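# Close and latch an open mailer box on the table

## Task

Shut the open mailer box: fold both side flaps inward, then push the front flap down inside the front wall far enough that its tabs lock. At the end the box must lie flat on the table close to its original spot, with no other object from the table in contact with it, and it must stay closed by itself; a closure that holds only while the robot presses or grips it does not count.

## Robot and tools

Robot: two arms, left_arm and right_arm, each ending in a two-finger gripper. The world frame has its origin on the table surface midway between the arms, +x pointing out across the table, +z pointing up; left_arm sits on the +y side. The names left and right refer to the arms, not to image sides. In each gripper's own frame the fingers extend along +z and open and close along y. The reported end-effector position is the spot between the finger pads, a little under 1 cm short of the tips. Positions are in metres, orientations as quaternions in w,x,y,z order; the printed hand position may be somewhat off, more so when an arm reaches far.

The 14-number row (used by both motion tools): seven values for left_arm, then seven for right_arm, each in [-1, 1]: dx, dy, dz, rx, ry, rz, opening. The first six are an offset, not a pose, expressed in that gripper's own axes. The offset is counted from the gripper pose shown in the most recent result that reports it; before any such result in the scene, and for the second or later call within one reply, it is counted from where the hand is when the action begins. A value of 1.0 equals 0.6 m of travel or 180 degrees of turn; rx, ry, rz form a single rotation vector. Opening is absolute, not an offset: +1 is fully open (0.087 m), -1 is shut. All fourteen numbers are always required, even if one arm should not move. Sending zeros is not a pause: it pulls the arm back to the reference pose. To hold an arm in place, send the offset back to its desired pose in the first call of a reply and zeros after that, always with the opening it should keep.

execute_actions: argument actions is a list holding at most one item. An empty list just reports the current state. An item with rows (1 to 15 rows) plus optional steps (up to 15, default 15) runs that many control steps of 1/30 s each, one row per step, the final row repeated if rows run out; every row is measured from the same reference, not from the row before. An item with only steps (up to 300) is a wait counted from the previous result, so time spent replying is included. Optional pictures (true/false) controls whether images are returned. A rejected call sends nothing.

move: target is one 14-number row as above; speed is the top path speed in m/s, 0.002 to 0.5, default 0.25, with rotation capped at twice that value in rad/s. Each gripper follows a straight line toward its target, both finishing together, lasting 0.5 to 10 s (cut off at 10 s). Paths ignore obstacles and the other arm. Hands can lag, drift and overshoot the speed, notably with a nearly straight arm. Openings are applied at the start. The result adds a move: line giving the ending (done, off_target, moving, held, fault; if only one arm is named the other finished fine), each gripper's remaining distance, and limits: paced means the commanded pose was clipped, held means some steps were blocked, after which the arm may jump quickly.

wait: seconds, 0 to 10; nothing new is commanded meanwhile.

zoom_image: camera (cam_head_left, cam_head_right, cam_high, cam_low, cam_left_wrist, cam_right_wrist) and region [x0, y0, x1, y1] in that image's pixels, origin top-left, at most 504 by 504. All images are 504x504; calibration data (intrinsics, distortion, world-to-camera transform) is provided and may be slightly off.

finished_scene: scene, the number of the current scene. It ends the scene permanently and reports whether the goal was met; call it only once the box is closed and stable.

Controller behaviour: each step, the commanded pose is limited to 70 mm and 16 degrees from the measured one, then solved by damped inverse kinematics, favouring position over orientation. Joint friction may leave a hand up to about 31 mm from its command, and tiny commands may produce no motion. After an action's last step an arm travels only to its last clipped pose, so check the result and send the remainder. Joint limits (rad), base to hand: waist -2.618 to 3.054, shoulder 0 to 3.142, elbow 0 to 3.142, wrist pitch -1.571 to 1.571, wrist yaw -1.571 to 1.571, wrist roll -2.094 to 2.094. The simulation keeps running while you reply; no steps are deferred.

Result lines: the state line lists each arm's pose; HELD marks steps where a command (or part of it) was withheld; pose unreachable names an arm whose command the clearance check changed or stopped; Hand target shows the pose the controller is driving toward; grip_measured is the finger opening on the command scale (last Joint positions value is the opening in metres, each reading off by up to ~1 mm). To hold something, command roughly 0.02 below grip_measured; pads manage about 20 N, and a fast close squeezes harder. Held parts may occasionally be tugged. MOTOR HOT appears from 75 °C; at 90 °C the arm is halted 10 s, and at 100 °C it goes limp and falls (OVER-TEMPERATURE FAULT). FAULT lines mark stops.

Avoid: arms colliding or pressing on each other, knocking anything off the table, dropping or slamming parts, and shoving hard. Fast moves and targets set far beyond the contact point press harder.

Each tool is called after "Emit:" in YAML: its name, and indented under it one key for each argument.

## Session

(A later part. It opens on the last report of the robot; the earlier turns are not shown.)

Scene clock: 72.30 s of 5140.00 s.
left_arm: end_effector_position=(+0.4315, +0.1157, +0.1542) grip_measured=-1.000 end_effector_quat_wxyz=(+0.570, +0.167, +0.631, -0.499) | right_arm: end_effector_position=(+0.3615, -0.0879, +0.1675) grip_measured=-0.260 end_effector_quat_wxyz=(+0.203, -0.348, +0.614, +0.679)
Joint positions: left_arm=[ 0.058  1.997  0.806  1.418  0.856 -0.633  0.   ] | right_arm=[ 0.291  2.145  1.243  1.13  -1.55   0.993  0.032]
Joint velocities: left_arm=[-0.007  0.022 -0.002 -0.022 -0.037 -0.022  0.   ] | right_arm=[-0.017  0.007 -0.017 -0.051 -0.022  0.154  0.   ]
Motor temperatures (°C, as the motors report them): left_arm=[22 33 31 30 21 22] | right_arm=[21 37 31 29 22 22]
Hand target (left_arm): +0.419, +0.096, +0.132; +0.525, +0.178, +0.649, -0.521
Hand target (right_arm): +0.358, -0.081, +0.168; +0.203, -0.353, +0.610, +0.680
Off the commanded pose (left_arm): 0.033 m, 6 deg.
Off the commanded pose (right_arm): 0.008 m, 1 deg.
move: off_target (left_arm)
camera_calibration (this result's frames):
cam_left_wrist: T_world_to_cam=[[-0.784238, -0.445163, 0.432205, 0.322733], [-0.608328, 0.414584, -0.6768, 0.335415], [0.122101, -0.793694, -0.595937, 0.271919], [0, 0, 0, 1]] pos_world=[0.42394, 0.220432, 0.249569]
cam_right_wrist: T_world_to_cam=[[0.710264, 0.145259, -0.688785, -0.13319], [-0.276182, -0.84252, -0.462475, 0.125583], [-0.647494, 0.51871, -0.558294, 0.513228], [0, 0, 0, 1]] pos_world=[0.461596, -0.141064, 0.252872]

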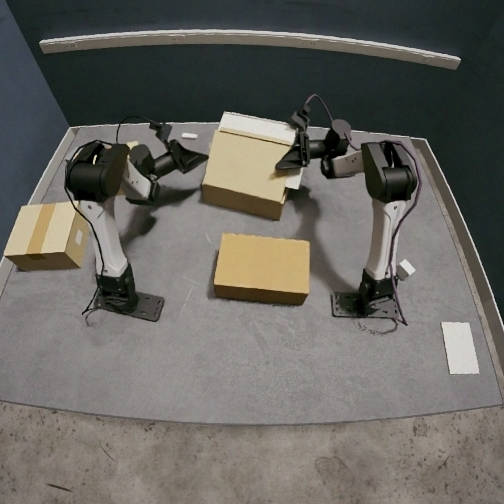

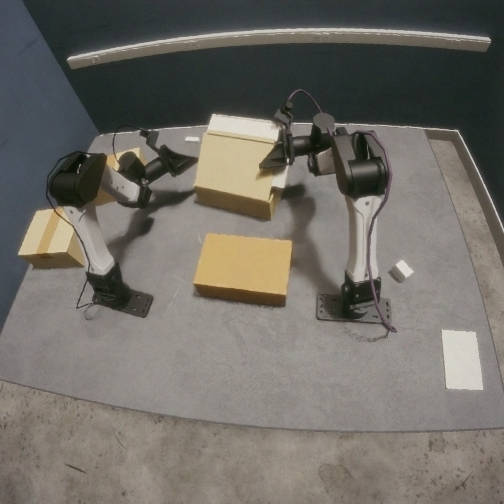

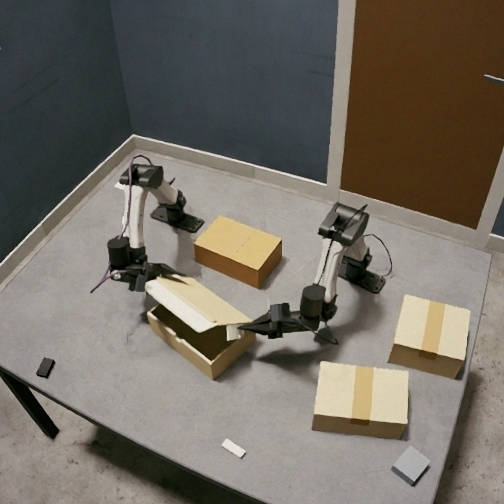

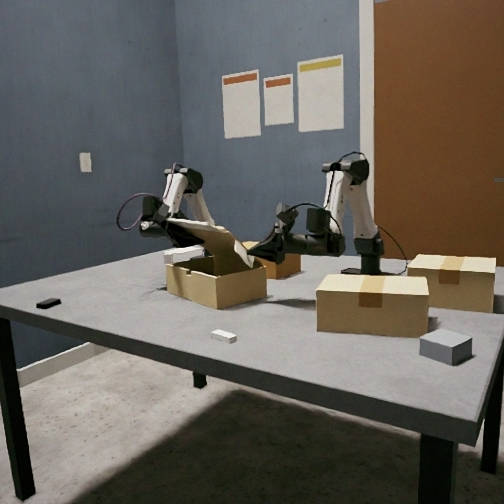

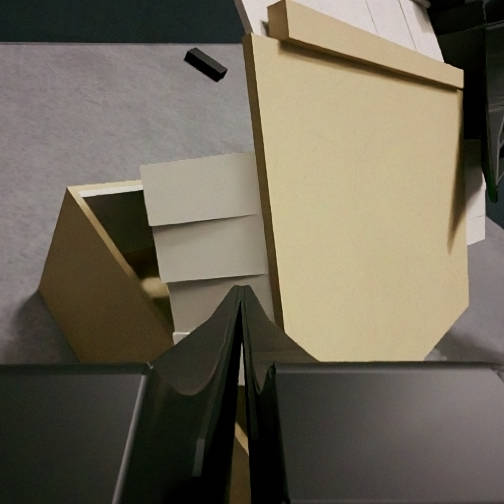

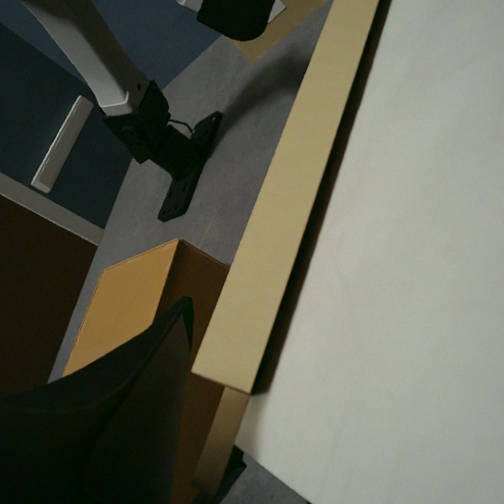

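Emit:
move:
  target: [0,0,-0.15,0,0,0,-1, 0,0,0,0,0,0,0.6]
  speed: 0.1

Emit:
move:
  target: [0,0,0,0,0,0,-1, -0.09,0,-0.17,0.1,-0.09,0,0.6]
  speed: 0.1

Scene clock: 79.27 s of 5140.00 s.
left_arm: end_effector_position=(+0.3874, +0.1884, +0.1429) grip_measured=-1.000 end_effector_quat_wxyz=(+0.567, +0.173, +0.640, -0.488) | right_arm: end_effector_position=(+0.3611, -0.0889, +0.1675) grip_measured=+0.600 end_effector_quat_wxyz=(+0.200, -0.347, +0.614, +0.680)
Joint positions: left_arm=[ 0.28   1.917  0.608  1.562  1.072 -0.669  0.   ] | right_arm=[ 0.289  2.145  1.243  1.13  -1.555  0.998  0.07 ]
Joint velocities: left_arm=[-0.017 -0.002 -0.012  0.037 -0.007 -0.037  0.   ] | right_arm=[-0.012  0.002 -0.002  0.007 -0.007 -0.11  -0.   ]
Motor temperatures (°C, as the motors report them): left_arm=[22 33 31 30 21 22] | right_arm=[21 38 31 29 22 22]
Hand target (left_arm): +0.381, +0.190, +0.140; +0.563, +0.170, +0.643, -0.490
Hand target (right_arm): +0.361, -0.088, +0.168; +0.203, -0.348, +0.614, +0.679
Off the commanded pose (left_arm): 0.006 m, 2 deg.
Off the commanded pose (right_arm): 0.001 m, 0 deg.
joint sent to its limit (left arm) — the command would take joint 4 (wrist pitch) past its upper limit, so that joint was sent only as far as its limit.
After step 90, 2.60 s passed at rest.
move: done
camera_calibration (this result's frames):
cam_left_wrist: T_world_to_cam=[[-0.779796, -0.463501, 0.420814, 0.328745], [-0.61347, 0.43177, -0.661232, 0.267285], [0.124787, -0.773784, -0.621037, 0.327072], [0, 0, 0, 1]] pos_world=[0.379511, 0.290051, 0.241521]
cam_right_wrist: T_world_to_cam=[[0.7072, 0.145943, -0.691786, -0.131137], [-0.275462, -0.844267, -0.459711, 0.123665], [-0.651144, 0.515669, -0.556864, 0.51429], [0, 0, 0, 1]] pos_world=[0.461682, -0.141658, 0.252521]

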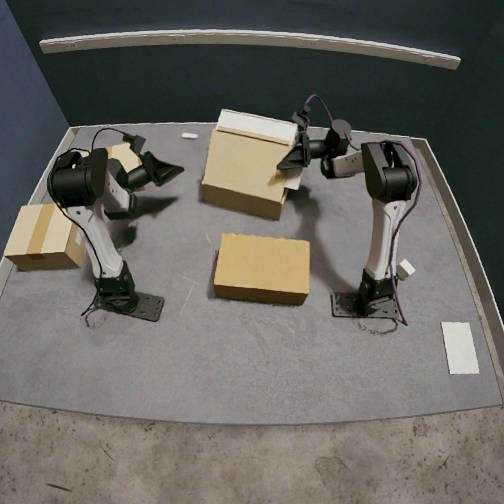

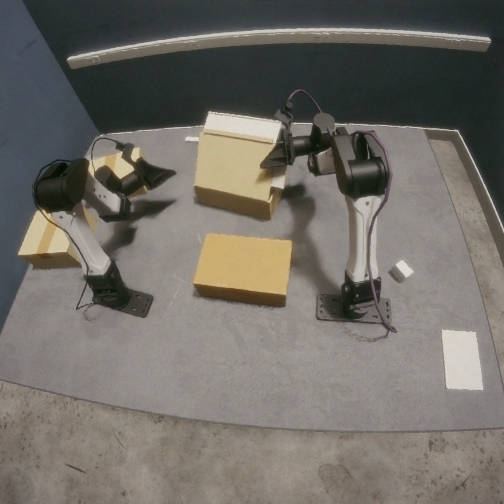

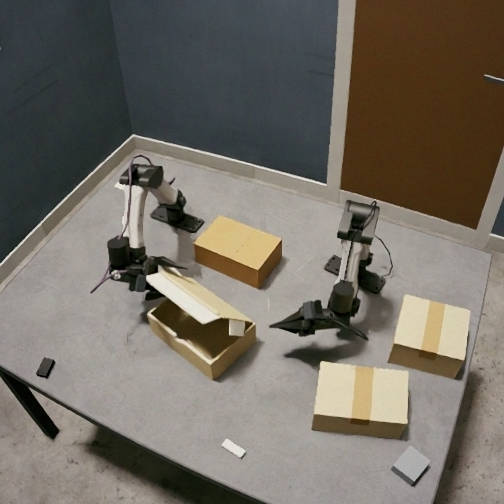

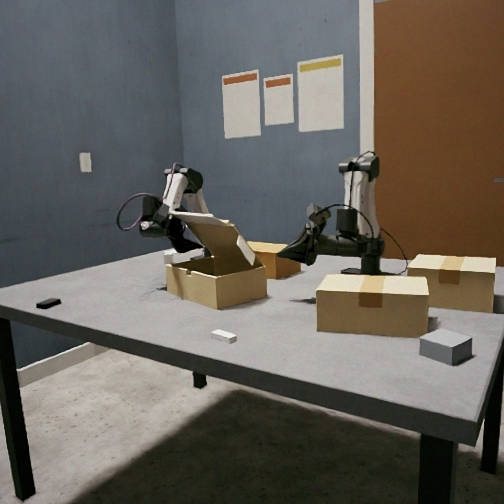

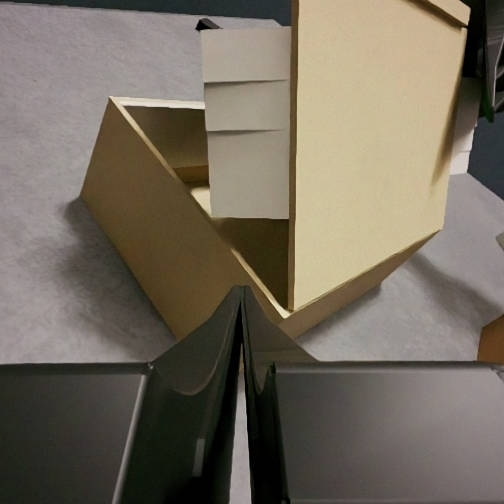

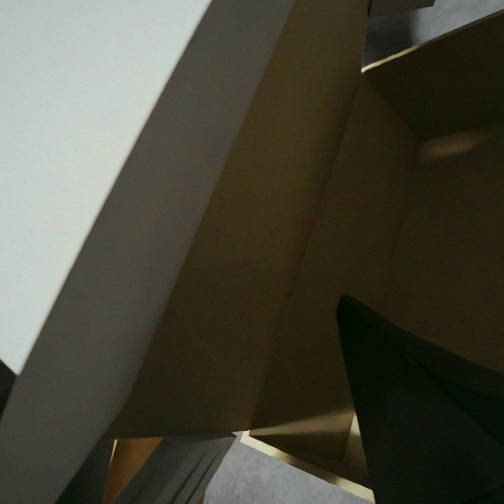

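Scene clock: 81.97 s of 5140.00 s.
left_arm: end_effector_position=(+0.3874, +0.1884, +0.1429) grip_measured=-1.000 end_effector_quat_wxyz=(+0.567, +0.173, +0.640, -0.488) | right_arm: end_effector_position=(+0.4211, -0.1770, +0.1982) grip_measured=+0.600 end_effector_quat_wxyz=(+0.328, -0.212, +0.678, +0.622)
Joint positions: left_arm=[ 0.28   1.917  0.608  1.562  1.072 -0.669  0.   ] | right_arm=[ 0.054  1.951  1.192  0.704 -1.38   0.729  0.07 ]
Joint velocities: left_arm=[-0.007 -0.002  0.012  0.037  0.007 -0.037  0.   ] | right_arm=[-0.007 -0.007  0.007 -0.066 -0.037 -0.022 -0.   ]
Motor temperatures (°C, as the motors report them): left_arm=[22 33 31 30 21 22] | right_arm=[21 38 31 29 22 22]
Hand target (left_arm): +0.387, +0.188, +0.143; +0.567, +0.173, +0.640, -0.488
Hand target (right_arm): +0.420, -0.179, +0.205; +0.336, -0.213, +0.678, +0.618
Off the commanded pose (left_arm): 0.000 m, 0 deg.
Off the commanded pose (right_arm): 0.008 m, 1 deg.
move: done
camera_calibration (this result's frames):
cam_left_wrist: T_world_to_cam=[[-0.779796, -0.463501, 0.420814, 0.328745], [-0.61347, 0.43177, -0.661232, 0.267285], [0.124787, -0.773784, -0.621037, 0.327072], [0, 0, 0, 1]] pos_world=[0.379511, 0.290051, 0.241521]
cam_right_wrist: T_world_to_cam=[[0.696056, -0.155855, -0.700868, -0.186379], [-0.596037, -0.669678, -0.443025, 0.242516], [-0.400308, 0.726113, -0.559029, 0.547971], [0, 0, 0, 1]] pos_world=[0.493636, -0.264529, 0.283145]

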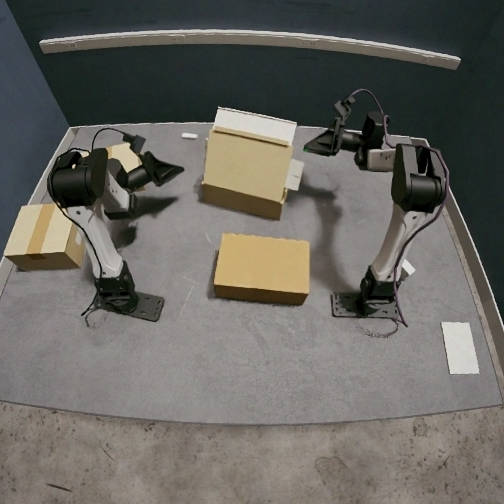

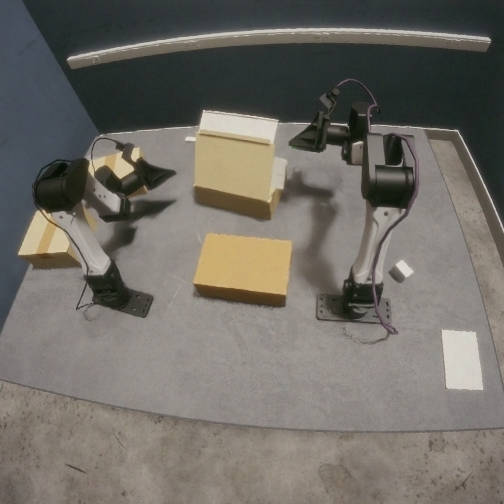

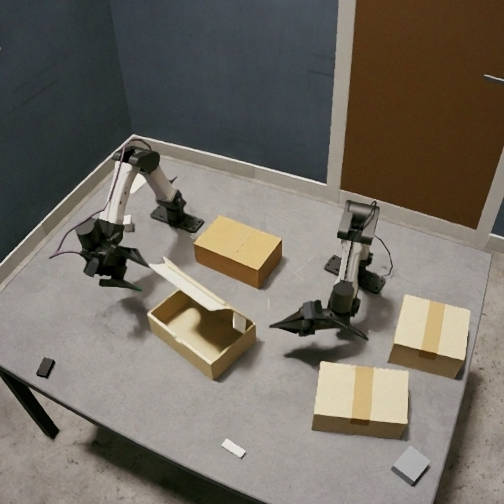

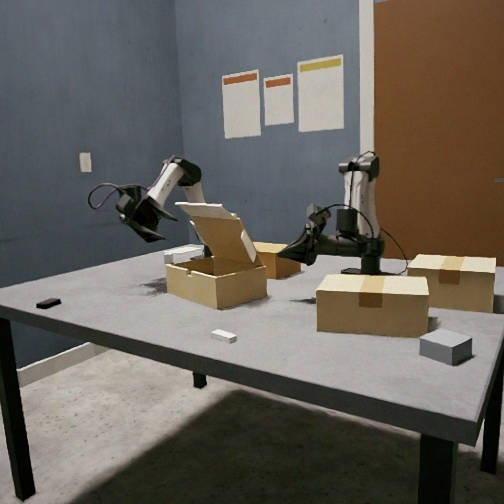

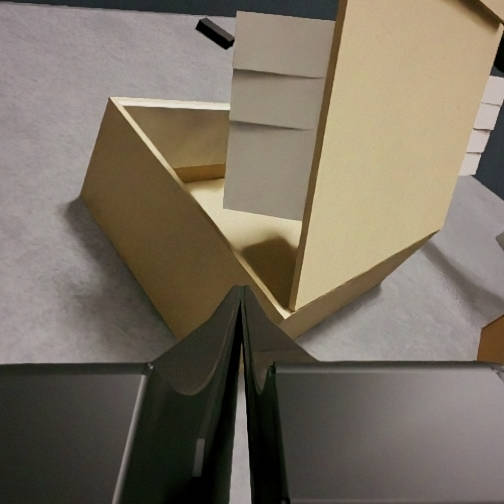

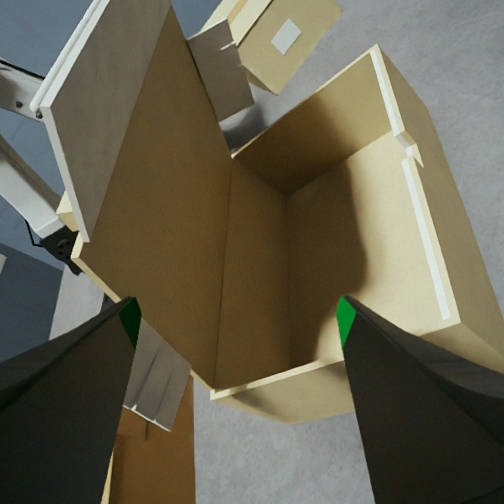

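Emit:
move:
  target: [0,0,0,0,0,0,-1, 0,0.095,-0.02,0.048,-0.046,0,0.6]
  speed: 0.1

Scene clock: 85.83 s of 5140.00 s.
left_arm: end_effector_position=(+0.3874, +0.1884, +0.1429) grip_measured=-1.000 end_effector_quat_wxyz=(+0.567, +0.173, +0.640, -0.488) | right_arm: end_effector_position=(+0.3847, -0.1822, +0.2388) grip_measured=+0.600 end_effector_quat_wxyz=(+0.397, -0.150, +0.694, +0.581)
Joint positions: left_arm=[ 0.28   1.917  0.608  1.562  1.072 -0.669  0.   ] | right_arm=[ 0.054  1.624  0.957  0.643 -1.175  0.736  0.07 ]
Joint velocities: left_arm=[ 0.002 -0.002  0.012 -0.007 -0.081 -0.037  0.   ] | right_arm=[ 0.007  0.007  0.012 -0.081  0.022  0.022 -0.001]
Motor temperatures (°C, as the motors report them): left_arm=[22 34 31 30 21 22] | right_arm=[21 39 31 29 22 22]
Hand target (left_arm): +0.387, +0.188, +0.143; +0.567, +0.173, +0.640, -0.488
Hand target (right_arm): +0.379, -0.181, +0.237; +0.391, -0.142, +0.699, +0.583
Off the commanded pose (left_arm): 0.000 m, 0 deg.
Off the commanded pose (right_arm): 0.006 m, 1 deg.
move: done
camera_calibration (this result's frames):
cam_left_wrist: T_world_to_cam=[[-0.779796, -0.463501, 0.420814, 0.328745], [-0.61347, 0.43177, -0.661232, 0.267285], [0.124787, -0.773784, -0.621037, 0.327072], [0, 0, 0, 1]] pos_world=[0.379511, 0.290051, 0.241521]
cam_right_wrist: T_world_to_cam=[[0.665436, -0.300137, -0.683456, -0.152055], [-0.709766, -0.537929, -0.454823, 0.305929], [-0.231141, 0.78775, -0.570985, 0.50887], [0, 0, 0, 1]] pos_world=[0.435942, -0.281931, 0.325778]

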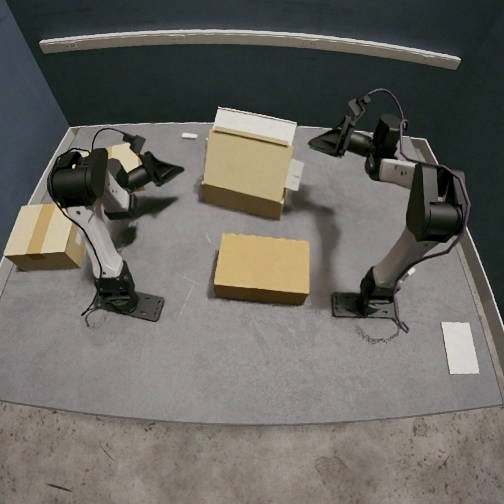

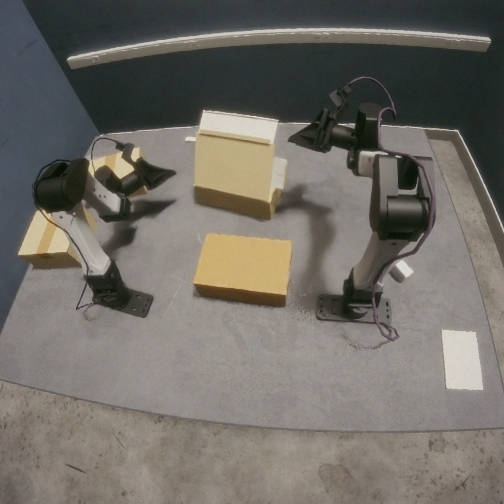

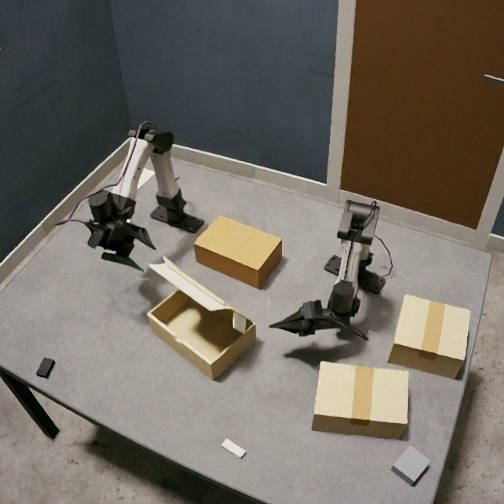

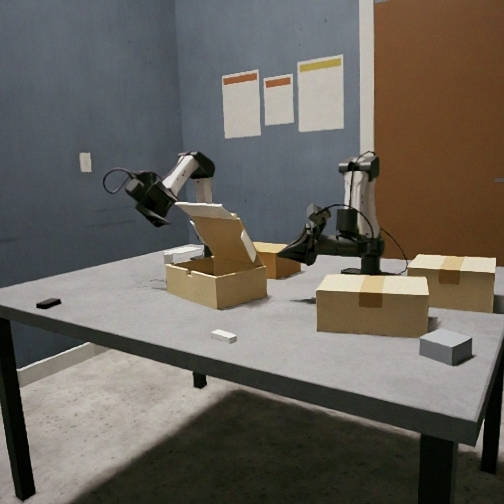

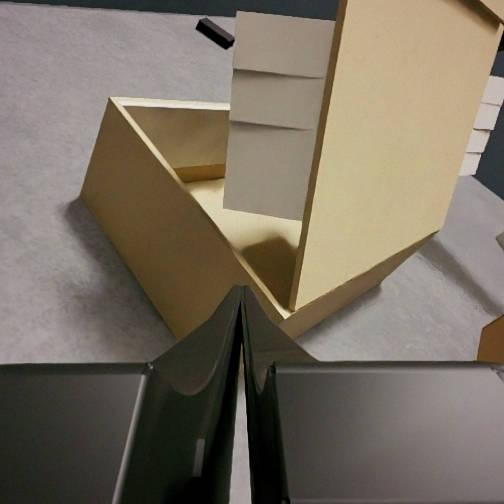

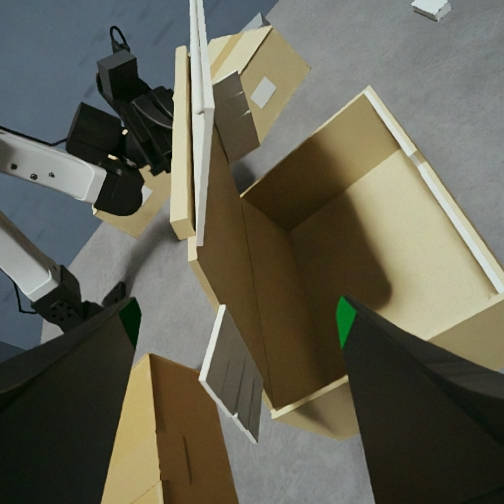

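Emit:
move:
  target: [0,0,0,0,0,0,-1, 0.04,0.015,0.09,0,0,-0.07,0.6]
  speed: 0.08

Scene clock: 89.57 s of 5140.00 s.
left_arm: end_effector_position=(+0.3874, +0.1884, +0.1429) grip_measured=-1.000 end_effector_quat_wxyz=(+0.567, +0.173, +0.640, -0.488) | right_arm: end_effector_position=(+0.3852, -0.1258, +0.2339) grip_measured=+0.600 end_effector_quat_wxyz=(+0.456, -0.224, +0.674, +0.536)
Joint positions: left_arm=[ 0.28   1.917  0.608  1.562  1.072 -0.669  0.   ] | right_arm=[ 0.23   1.624  0.957  0.65  -1.001  0.531  0.07 ]
Joint velocities: left_arm=[ 0.012 -0.002 -0.002 -0.037 -0.007 -0.022  0.   ] | right_arm=[ 0.002 -0.002  0.007  0.007  0.037 -0.066  0.   ]
Motor temperatures (°C, as the motors report them): left_arm=[22 34 31 30 21 22] | right_arm=[21 38 31 29 22 22]
Hand target (left_arm): +0.387, +0.188, +0.143; +0.567, +0.173, +0.640, -0.488
Hand target (right_arm): +0.384, -0.124, +0.227; +0.458, -0.226, +0.675, +0.533
Off the commanded pose (left_arm): 0.000 m, 0 deg.
Off the commanded pose (right_arm): 0.007 m, 0 deg.
move: done
camera_calibration (this result's frames):
cam_left_wrist: T_world_to_cam=[[-0.779796, -0.463501, 0.420814, 0.328745], [-0.61347, 0.43177, -0.661232, 0.267285], [0.124787, -0.773784, -0.621037, 0.327072], [0, 0, 0, 1]] pos_world=[0.379511, 0.290051, 0.241521]
cam_right_wrist: T_world_to_cam=[[0.785551, -0.345322, -0.51348, -0.230448], [-0.60864, -0.580911, -0.540462, 0.310032], [-0.111653, 0.737086, -0.666512, 0.431681], [0, 0, 0, 1]] pos_world=[0.417926, -0.217663, 0.336951]

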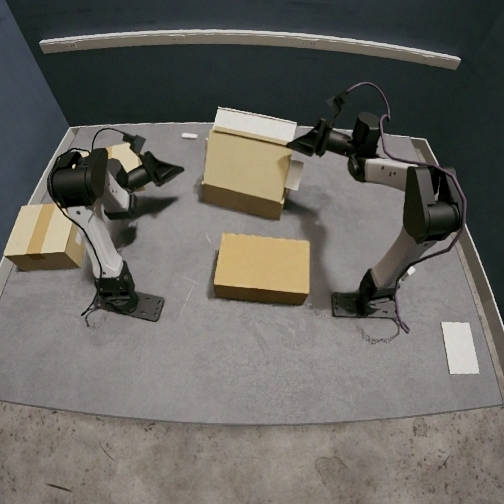

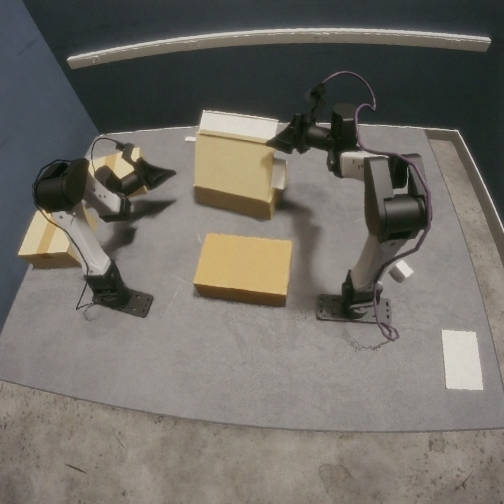

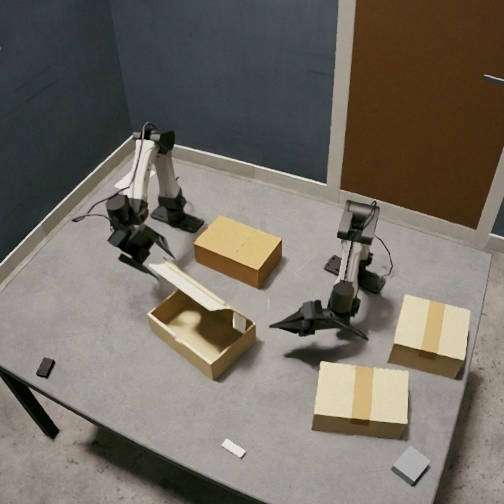

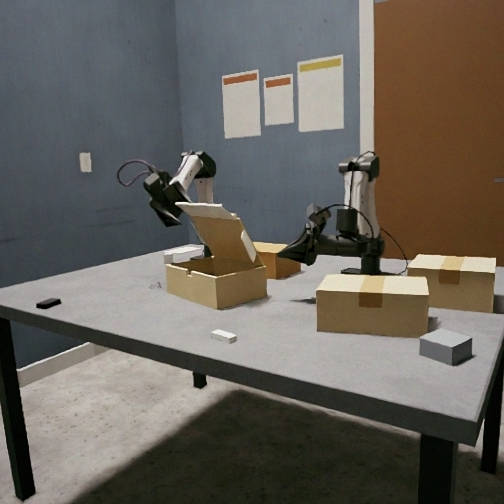

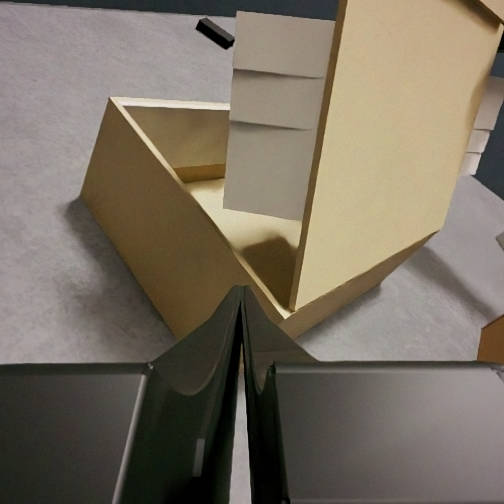

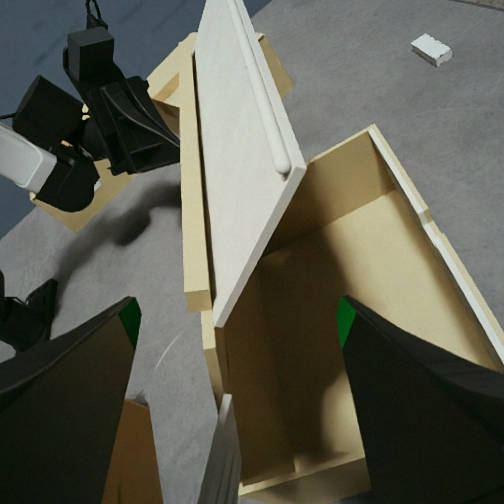

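At hinge level; go down 2 cm, in 6 cm, close.

Emit:
move:
  target: [0,0,0,0,0,0,-1, 0.04,0.012,0.1,0,0,0,0.6]
  speed: 0.06

Emit:
move:
  target: [0,0,0,0,0,0,-1, 0,0,0,0,0,0,-1]

Scene clock: 92.87 s of 5140.00 s.
left_arm: end_effector_position=(+0.3874, +0.1884, +0.1429) grip_measured=-1.000 end_effector_quat_wxyz=(+0.567, +0.173, +0.640, -0.488) | right_arm: end_effector_position=(+0.3852, -0.0685, +0.2119) grip_measured=+0.600 end_effector_quat_wxyz=(+0.447, -0.221, +0.682, +0.535)
Joint positions: left_arm=[ 0.28   1.917  0.608  1.562  1.072 -0.669  0.   ] | right_arm=[ 0.39   1.715  0.981  0.692 -0.843  0.529  0.07 ]
Joint velocities: left_arm=[ 0.012 -0.007 -0.012 -0.051 -0.037 -0.022  0.   ] | right_arm=[ 0.002  0.002 -0.002  0.037 -0.007 -0.037  0.   ]
Motor temperatures (°C, as the motors report them): left_arm=[22 34 31 31 21 22] | right_arm=[21 38 31 29 22 22]
Hand target (left_arm): +0.387, +0.188, +0.143; +0.567, +0.173, +0.640, -0.488
Hand target (right_arm): +0.391, -0.064, +0.217; +0.456, -0.224, +0.675, +0.535
Off the commanded pose (left_arm): 0.000 m, 0 deg.
Off the commanded pose (right_arm): 0.009 m, 1 deg.
move: done
camera_calibration (this result's frames):
cam_left_wrist: T_world_to_cam=[[-0.779796, -0.463501, 0.420814, 0.328745], [-0.61347, 0.43177, -0.661232, 0.267285], [0.124787, -0.773784, -0.621037, 0.327072], [0, 0, 0, 1]] pos_world=[0.379511, 0.290051, 0.241521]
cam_right_wrist: T_world_to_cam=[[0.775414, -0.349738, -0.525753, -0.215794], [-0.618535, -0.588236, -0.520954, 0.330582], [-0.127069, 0.729152, -0.672452, 0.381405], [0, 0, 0, 1]] pos_world=[0.420271, -0.159113, 0.31524]

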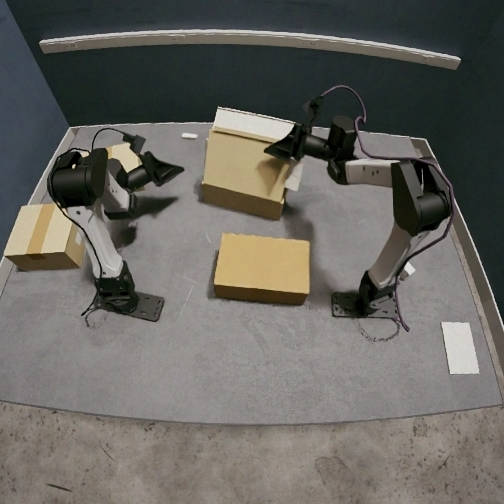

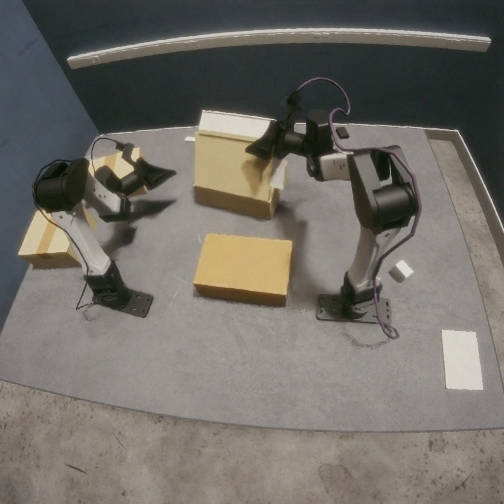

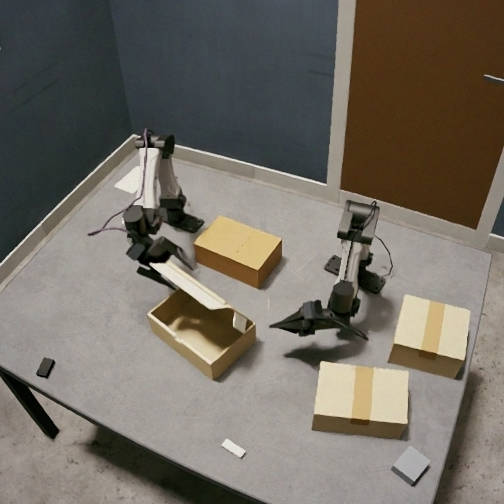

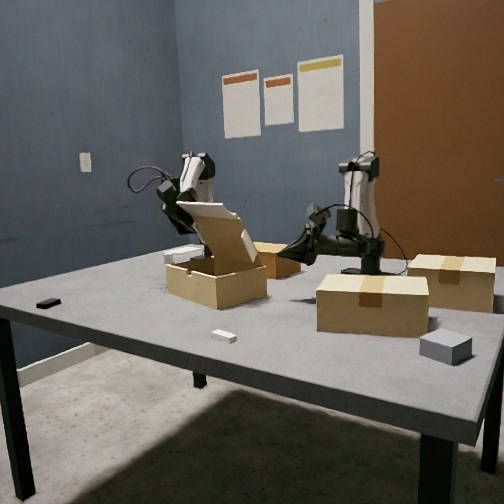

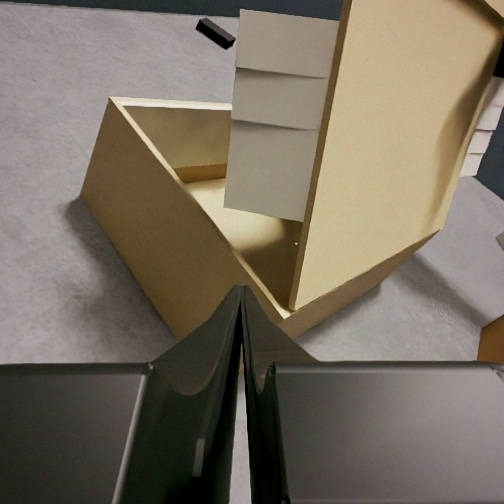

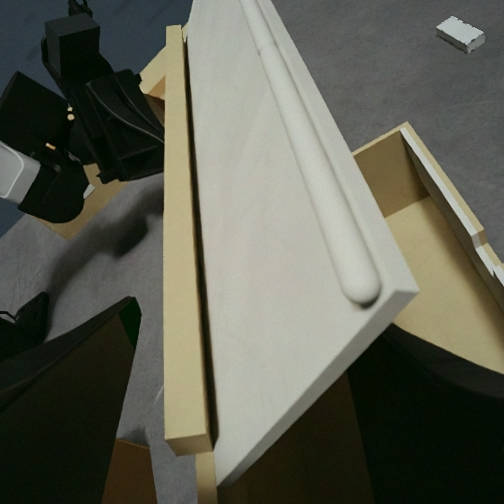

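Scene clock: 93.37 s of 5140.00 s.
left_arm: end_effector_position=(+0.3874, +0.1884, +0.1429) grip_measured=-1.000 end_effector_quat_wxyz=(+0.567, +0.173, +0.640, -0.488) | right_arm: end_effector_position=(+0.3847, -0.0683, +0.2122) grip_measured=-0.812 end_effector_quat_wxyz=(+0.446, -0.221, +0.681, +0.536)
Joint positions: left_arm=[ 0.28   1.917  0.608  1.562  1.072 -0.669  0.   ] | right_arm=[ 0.39   1.715  0.981  0.694 -0.845  0.532  0.008]
Joint velocities: left_arm=[-0.007 -0.007  0.002 -0.022  0.007  0.066  0.   ] | right_arm=[-0.002  0.002 -0.002 -0.022 -0.007 -0.037 -0.001]
Motor temperatures (°C, as the motors report them): left_arm=[22 34 31 31 21 22] | right_arm=[21 38 31 29 22 22]
Hand target (left_arm): +0.387, +0.188, +0.143; +0.567, +0.173, +0.640, -0.488
Hand target (right_arm): +0.385, -0.069, +0.212; +0.447, -0.221, +0.682, +0.535
Off the commanded pose (left_arm): 0.000 m, 0 deg.
Off the commanded pose (right_arm): 0.001 m, 0 deg.
move: done
camera_calibration (this result's frames):
cam_left_wrist: T_world_to_cam=[[-0.779796, -0.463501, 0.420814, 0.328745], [-0.61347, 0.43177, -0.661232, 0.267285], [0.124787, -0.773784, -0.621037, 0.327072], [0, 0, 0, 1]] pos_world=[0.379511, 0.290051, 0.241521]
cam_right_wrist: T_world_to_cam=[[0.775621, -0.34718, -0.527142, -0.214847], [-0.617792, -0.588771, -0.521231, 0.330333], [-0.129405, 0.729942, -0.671148, 0.382135], [0, 0, 0, 1]] pos_world=[0.420167, -0.159036, 0.315394]

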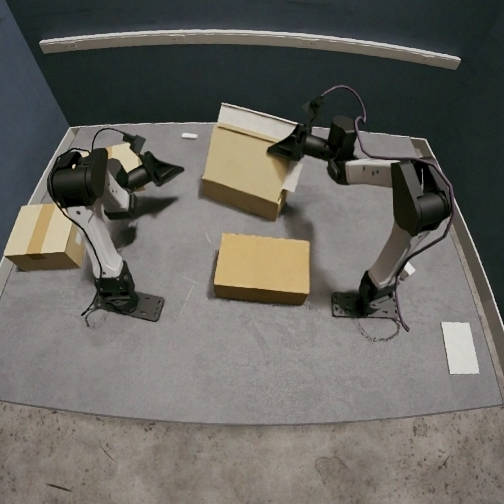

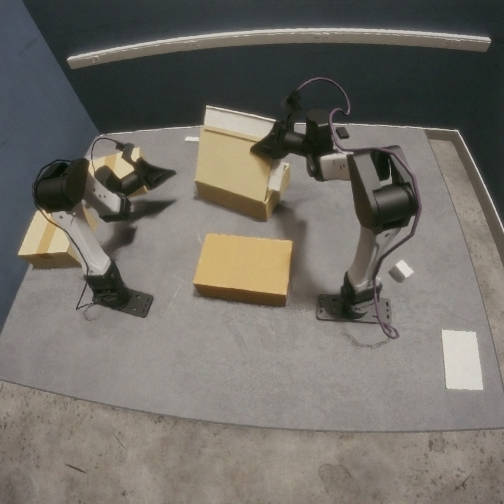

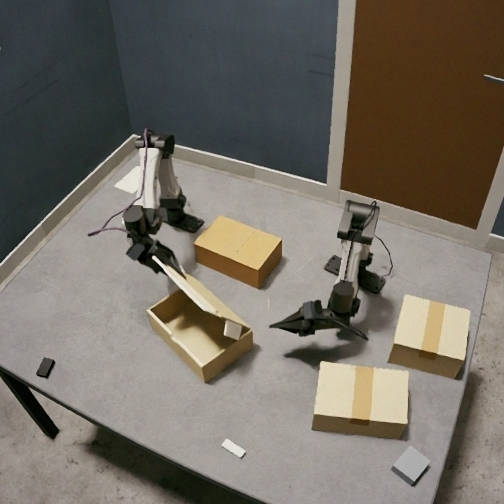

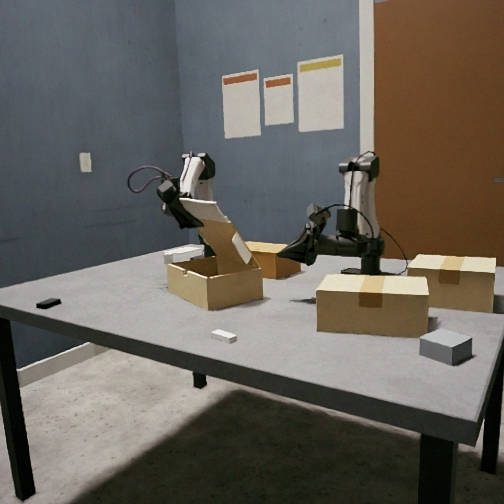

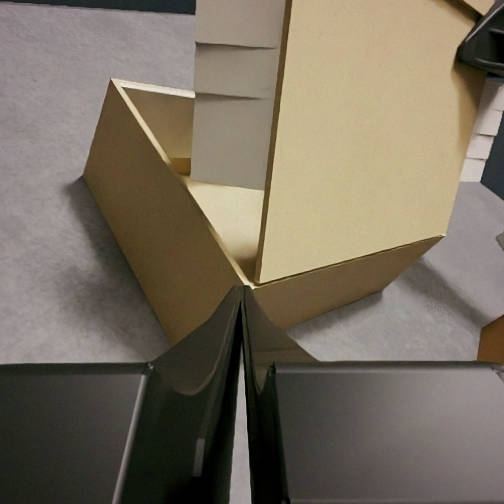

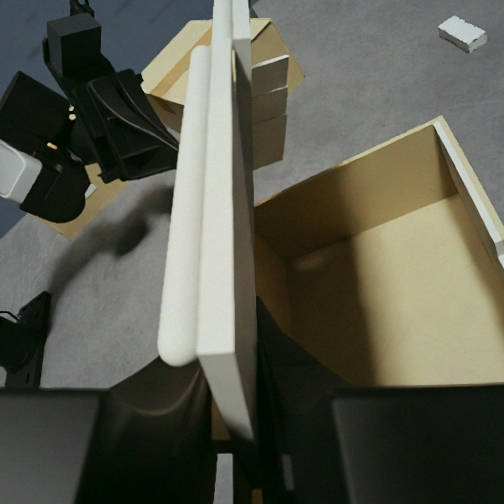

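Emit:
move:
  target: [-0.06,0,-0.1,0,0,0,-1, 0,0,0,-0.141,0.088,0,-1]
  speed: 0.06

Scene clock: 100.10 s of 5140.00 s.
left_arm: end_effector_position=(+0.3686, +0.2487, +0.1679) grip_measured=-1.000 end_effector_quat_wxyz=(+0.565, +0.176, +0.647, -0.481) | right_arm: end_effector_position=(+0.3815, -0.0662, +0.2130) grip_measured=-0.812 end_effector_quat_wxyz=(+0.296, -0.382, +0.600, +0.638)
Joint positions: left_arm=[ 0.488  1.816  0.608  1.562  1.274 -0.778  0.   ] | right_arm=[ 0.327  2.002  1.364  0.562 -1.421  0.494  0.008]
Joint velocities: left_arm=[ 0.002 -0.007 -0.032  0.037 -0.007 -0.051  0.   ] | right_arm=[ 0.002  0.007 -0.002 -0.022 -0.007 -0.066 -0.   ]
Motor temperatures (°C, as the motors report them): left_arm=[22 35 31 31 21 22] | right_arm=[21 38 32 30 22 22]
Hand target (left_arm): +0.365, +0.250, +0.167; +0.564, +0.175, +0.648, -0.481
Hand target (right_arm): +0.385, -0.069, +0.214; +0.292, -0.383, +0.599, +0.640
Off the commanded pose (left_arm): 0.004 m, 1 deg.
Off the commanded pose (right_arm): 0.004 m, 1 deg.
joint sent to its limit (left arm) — the command would take joint 4 (wrist pitch) past its upper limit, so that joint was sent only as far as its limit.
move: done
camera_calibration (this result's frames):
cam_left_wrist: T_world_to_cam=[[-0.776424, -0.474522, 0.414723, 0.334071], [-0.617654, 0.442249, -0.650323, 0.243361], [0.125181, -0.761081, -0.636463, 0.390874], [0, 0, 0, 1]] pos_world=[0.360763, 0.348385, 0.268493]
cam_right_wrist: T_world_to_cam=[[0.841566, 0.0858861, -0.533282, -0.20632], [-0.253897, -0.808516, -0.530884, 0.178677], [-0.476763, 0.582173, -0.658613, 0.500761], [0, 0, 0, 1]] pos_world=[0.457742, -0.129346, 0.314638]

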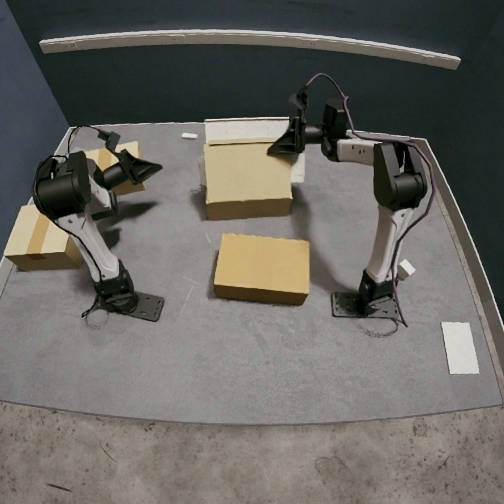

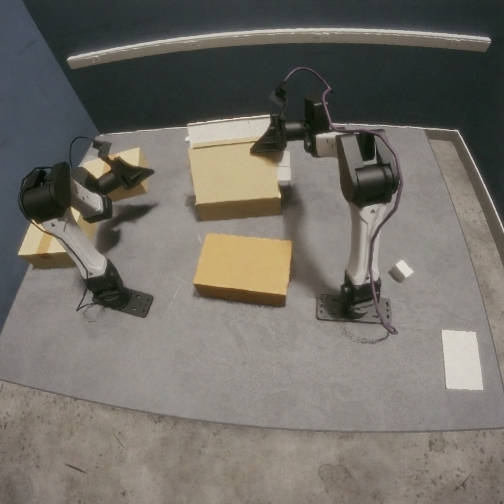

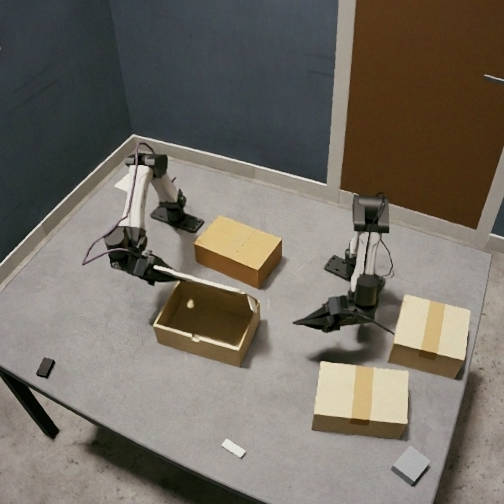

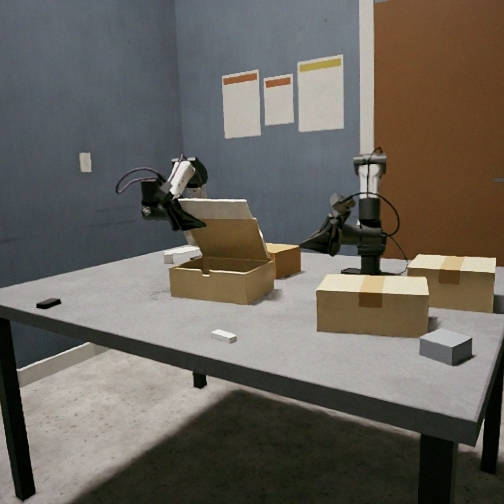

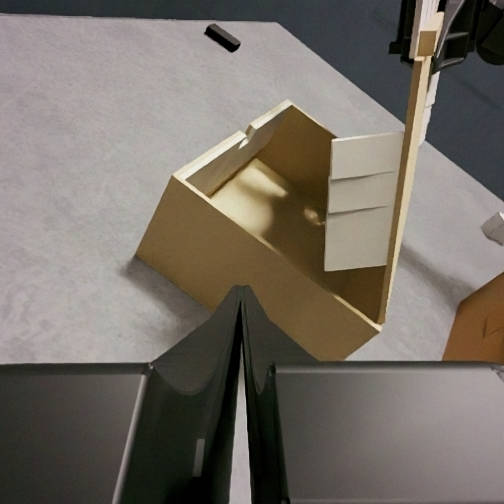

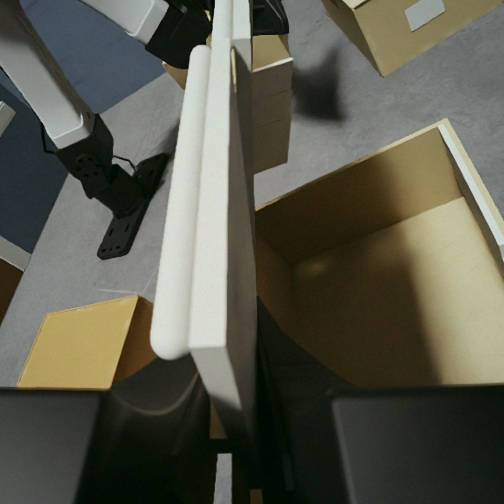

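Emit:
execute_actions:
  actions: []

Scene clock: 106.30 s of 5140.00 s.
left_arm: end_effector_position=(+0.3684, +0.2486, +0.1678) grip_measured=-1.000 end_effector_quat_wxyz=(+0.565, +0.177, +0.647, -0.481) | right_arm: end_effector_position=(+0.3812, -0.0663, +0.2129) grip_measured=-0.812 end_effector_quat_wxyz=(+0.295, -0.382, +0.600, +0.638)
Joint positions: left_arm=[ 0.488  1.816  0.608  1.562  1.275 -0.779  0.   ] | right_arm=[ 0.327  2.002  1.365  0.557 -1.423  0.491  0.008]
Joint velocities: left_arm=[-0.002 -0.022 -0.022 -0.095 -0.095  0.022  0.   ] | right_arm=[-0.012 -0.022  0.002 -0.081 -0.066 -0.095  0.   ]
Motor temperatures (°C, as the motors report them): left_arm=[22 35 30 31 21 22] | right_arm=[21 38 33 29 22 22]
Hand target (left_arm): +0.365, +0.250, +0.167; +0.564, +0.175, +0.648, -0.481
Hand target (right_arm): +0.385, -0.069, +0.214; +0.292, -0.383, +0.599, +0.640
Off the commanded pose (left_arm): 0.004 m, 1 deg.
Off the commanded pose (right_arm): 0.004 m, 1 deg.
Steps of this call (steps 1 to 90: nothing new was sent; then 3.20 s passed at rest). Readings (end_effector_position):
1: left_arm (+0.3686, +0.2487, +0.1679) | right_arm (+0.3815, -0.0662, +0.2131)
2: left_arm (+0.3686, +0.2486, +0.1679) | right_arm (+0.3814, -0.0662, +0.2130)
4: left_arm (+0.3685, +0.2486, +0.1678) | right_arm (+0.3813, -0.0663, +0.2130)
8: left_arm (+0.3685, +0.2486, +0.1678) | right_arm (+0.3812, -0.0663, +0.2129)
90: the state above
camera_calibration (this result's frames):
cam_left_wrist: T_world_to_cam=[[-0.776657, -0.473607, 0.415331, 0.333651], [-0.617633, 0.442927, -0.649881, 0.242997], [0.123827, -0.761257, -0.636518, 0.391338], [0, 0, 0, 1]] pos_world=[0.360757, 0.348299, 0.268437]
cam_right_wrist: T_world_to_cam=[[0.840871, 0.0868764, -0.534218, -0.205654], [-0.253199, -0.809223, -0.53014, 0.177995], [-0.478358, 0.581043, -0.658455, 0.501081], [0, 0, 0, 1]] pos_world=[0.457693, -0.129246, 0.314438]

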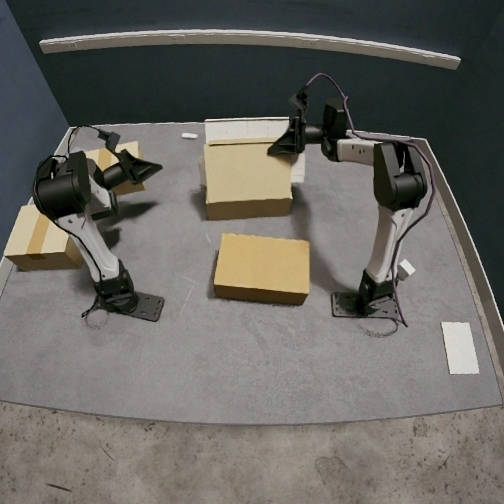

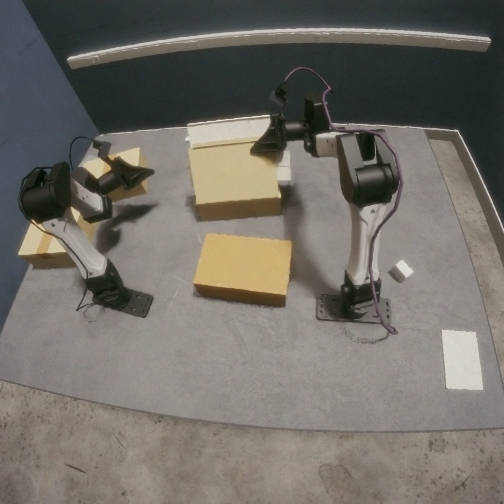

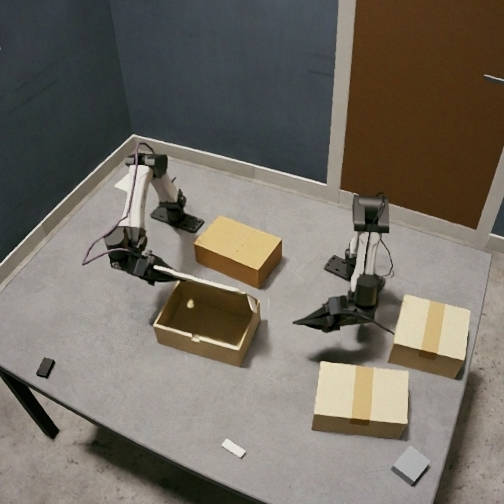

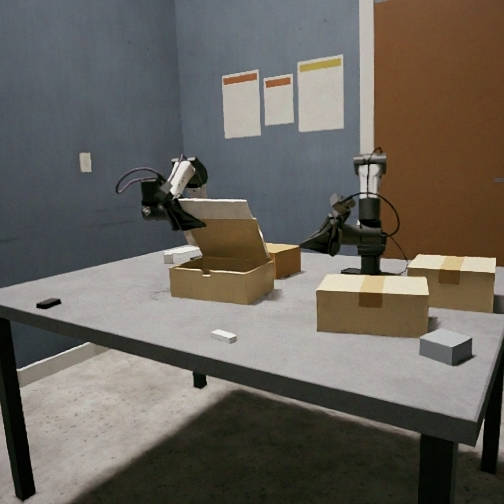

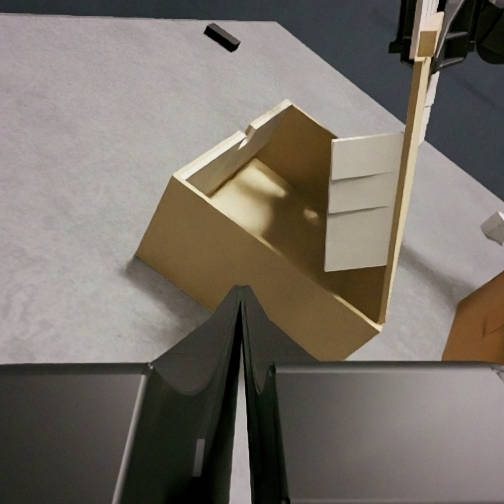

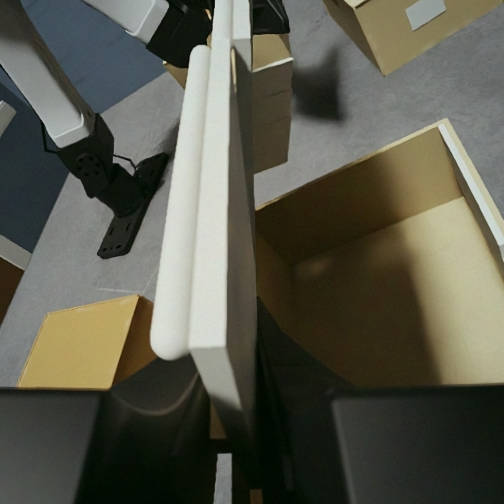

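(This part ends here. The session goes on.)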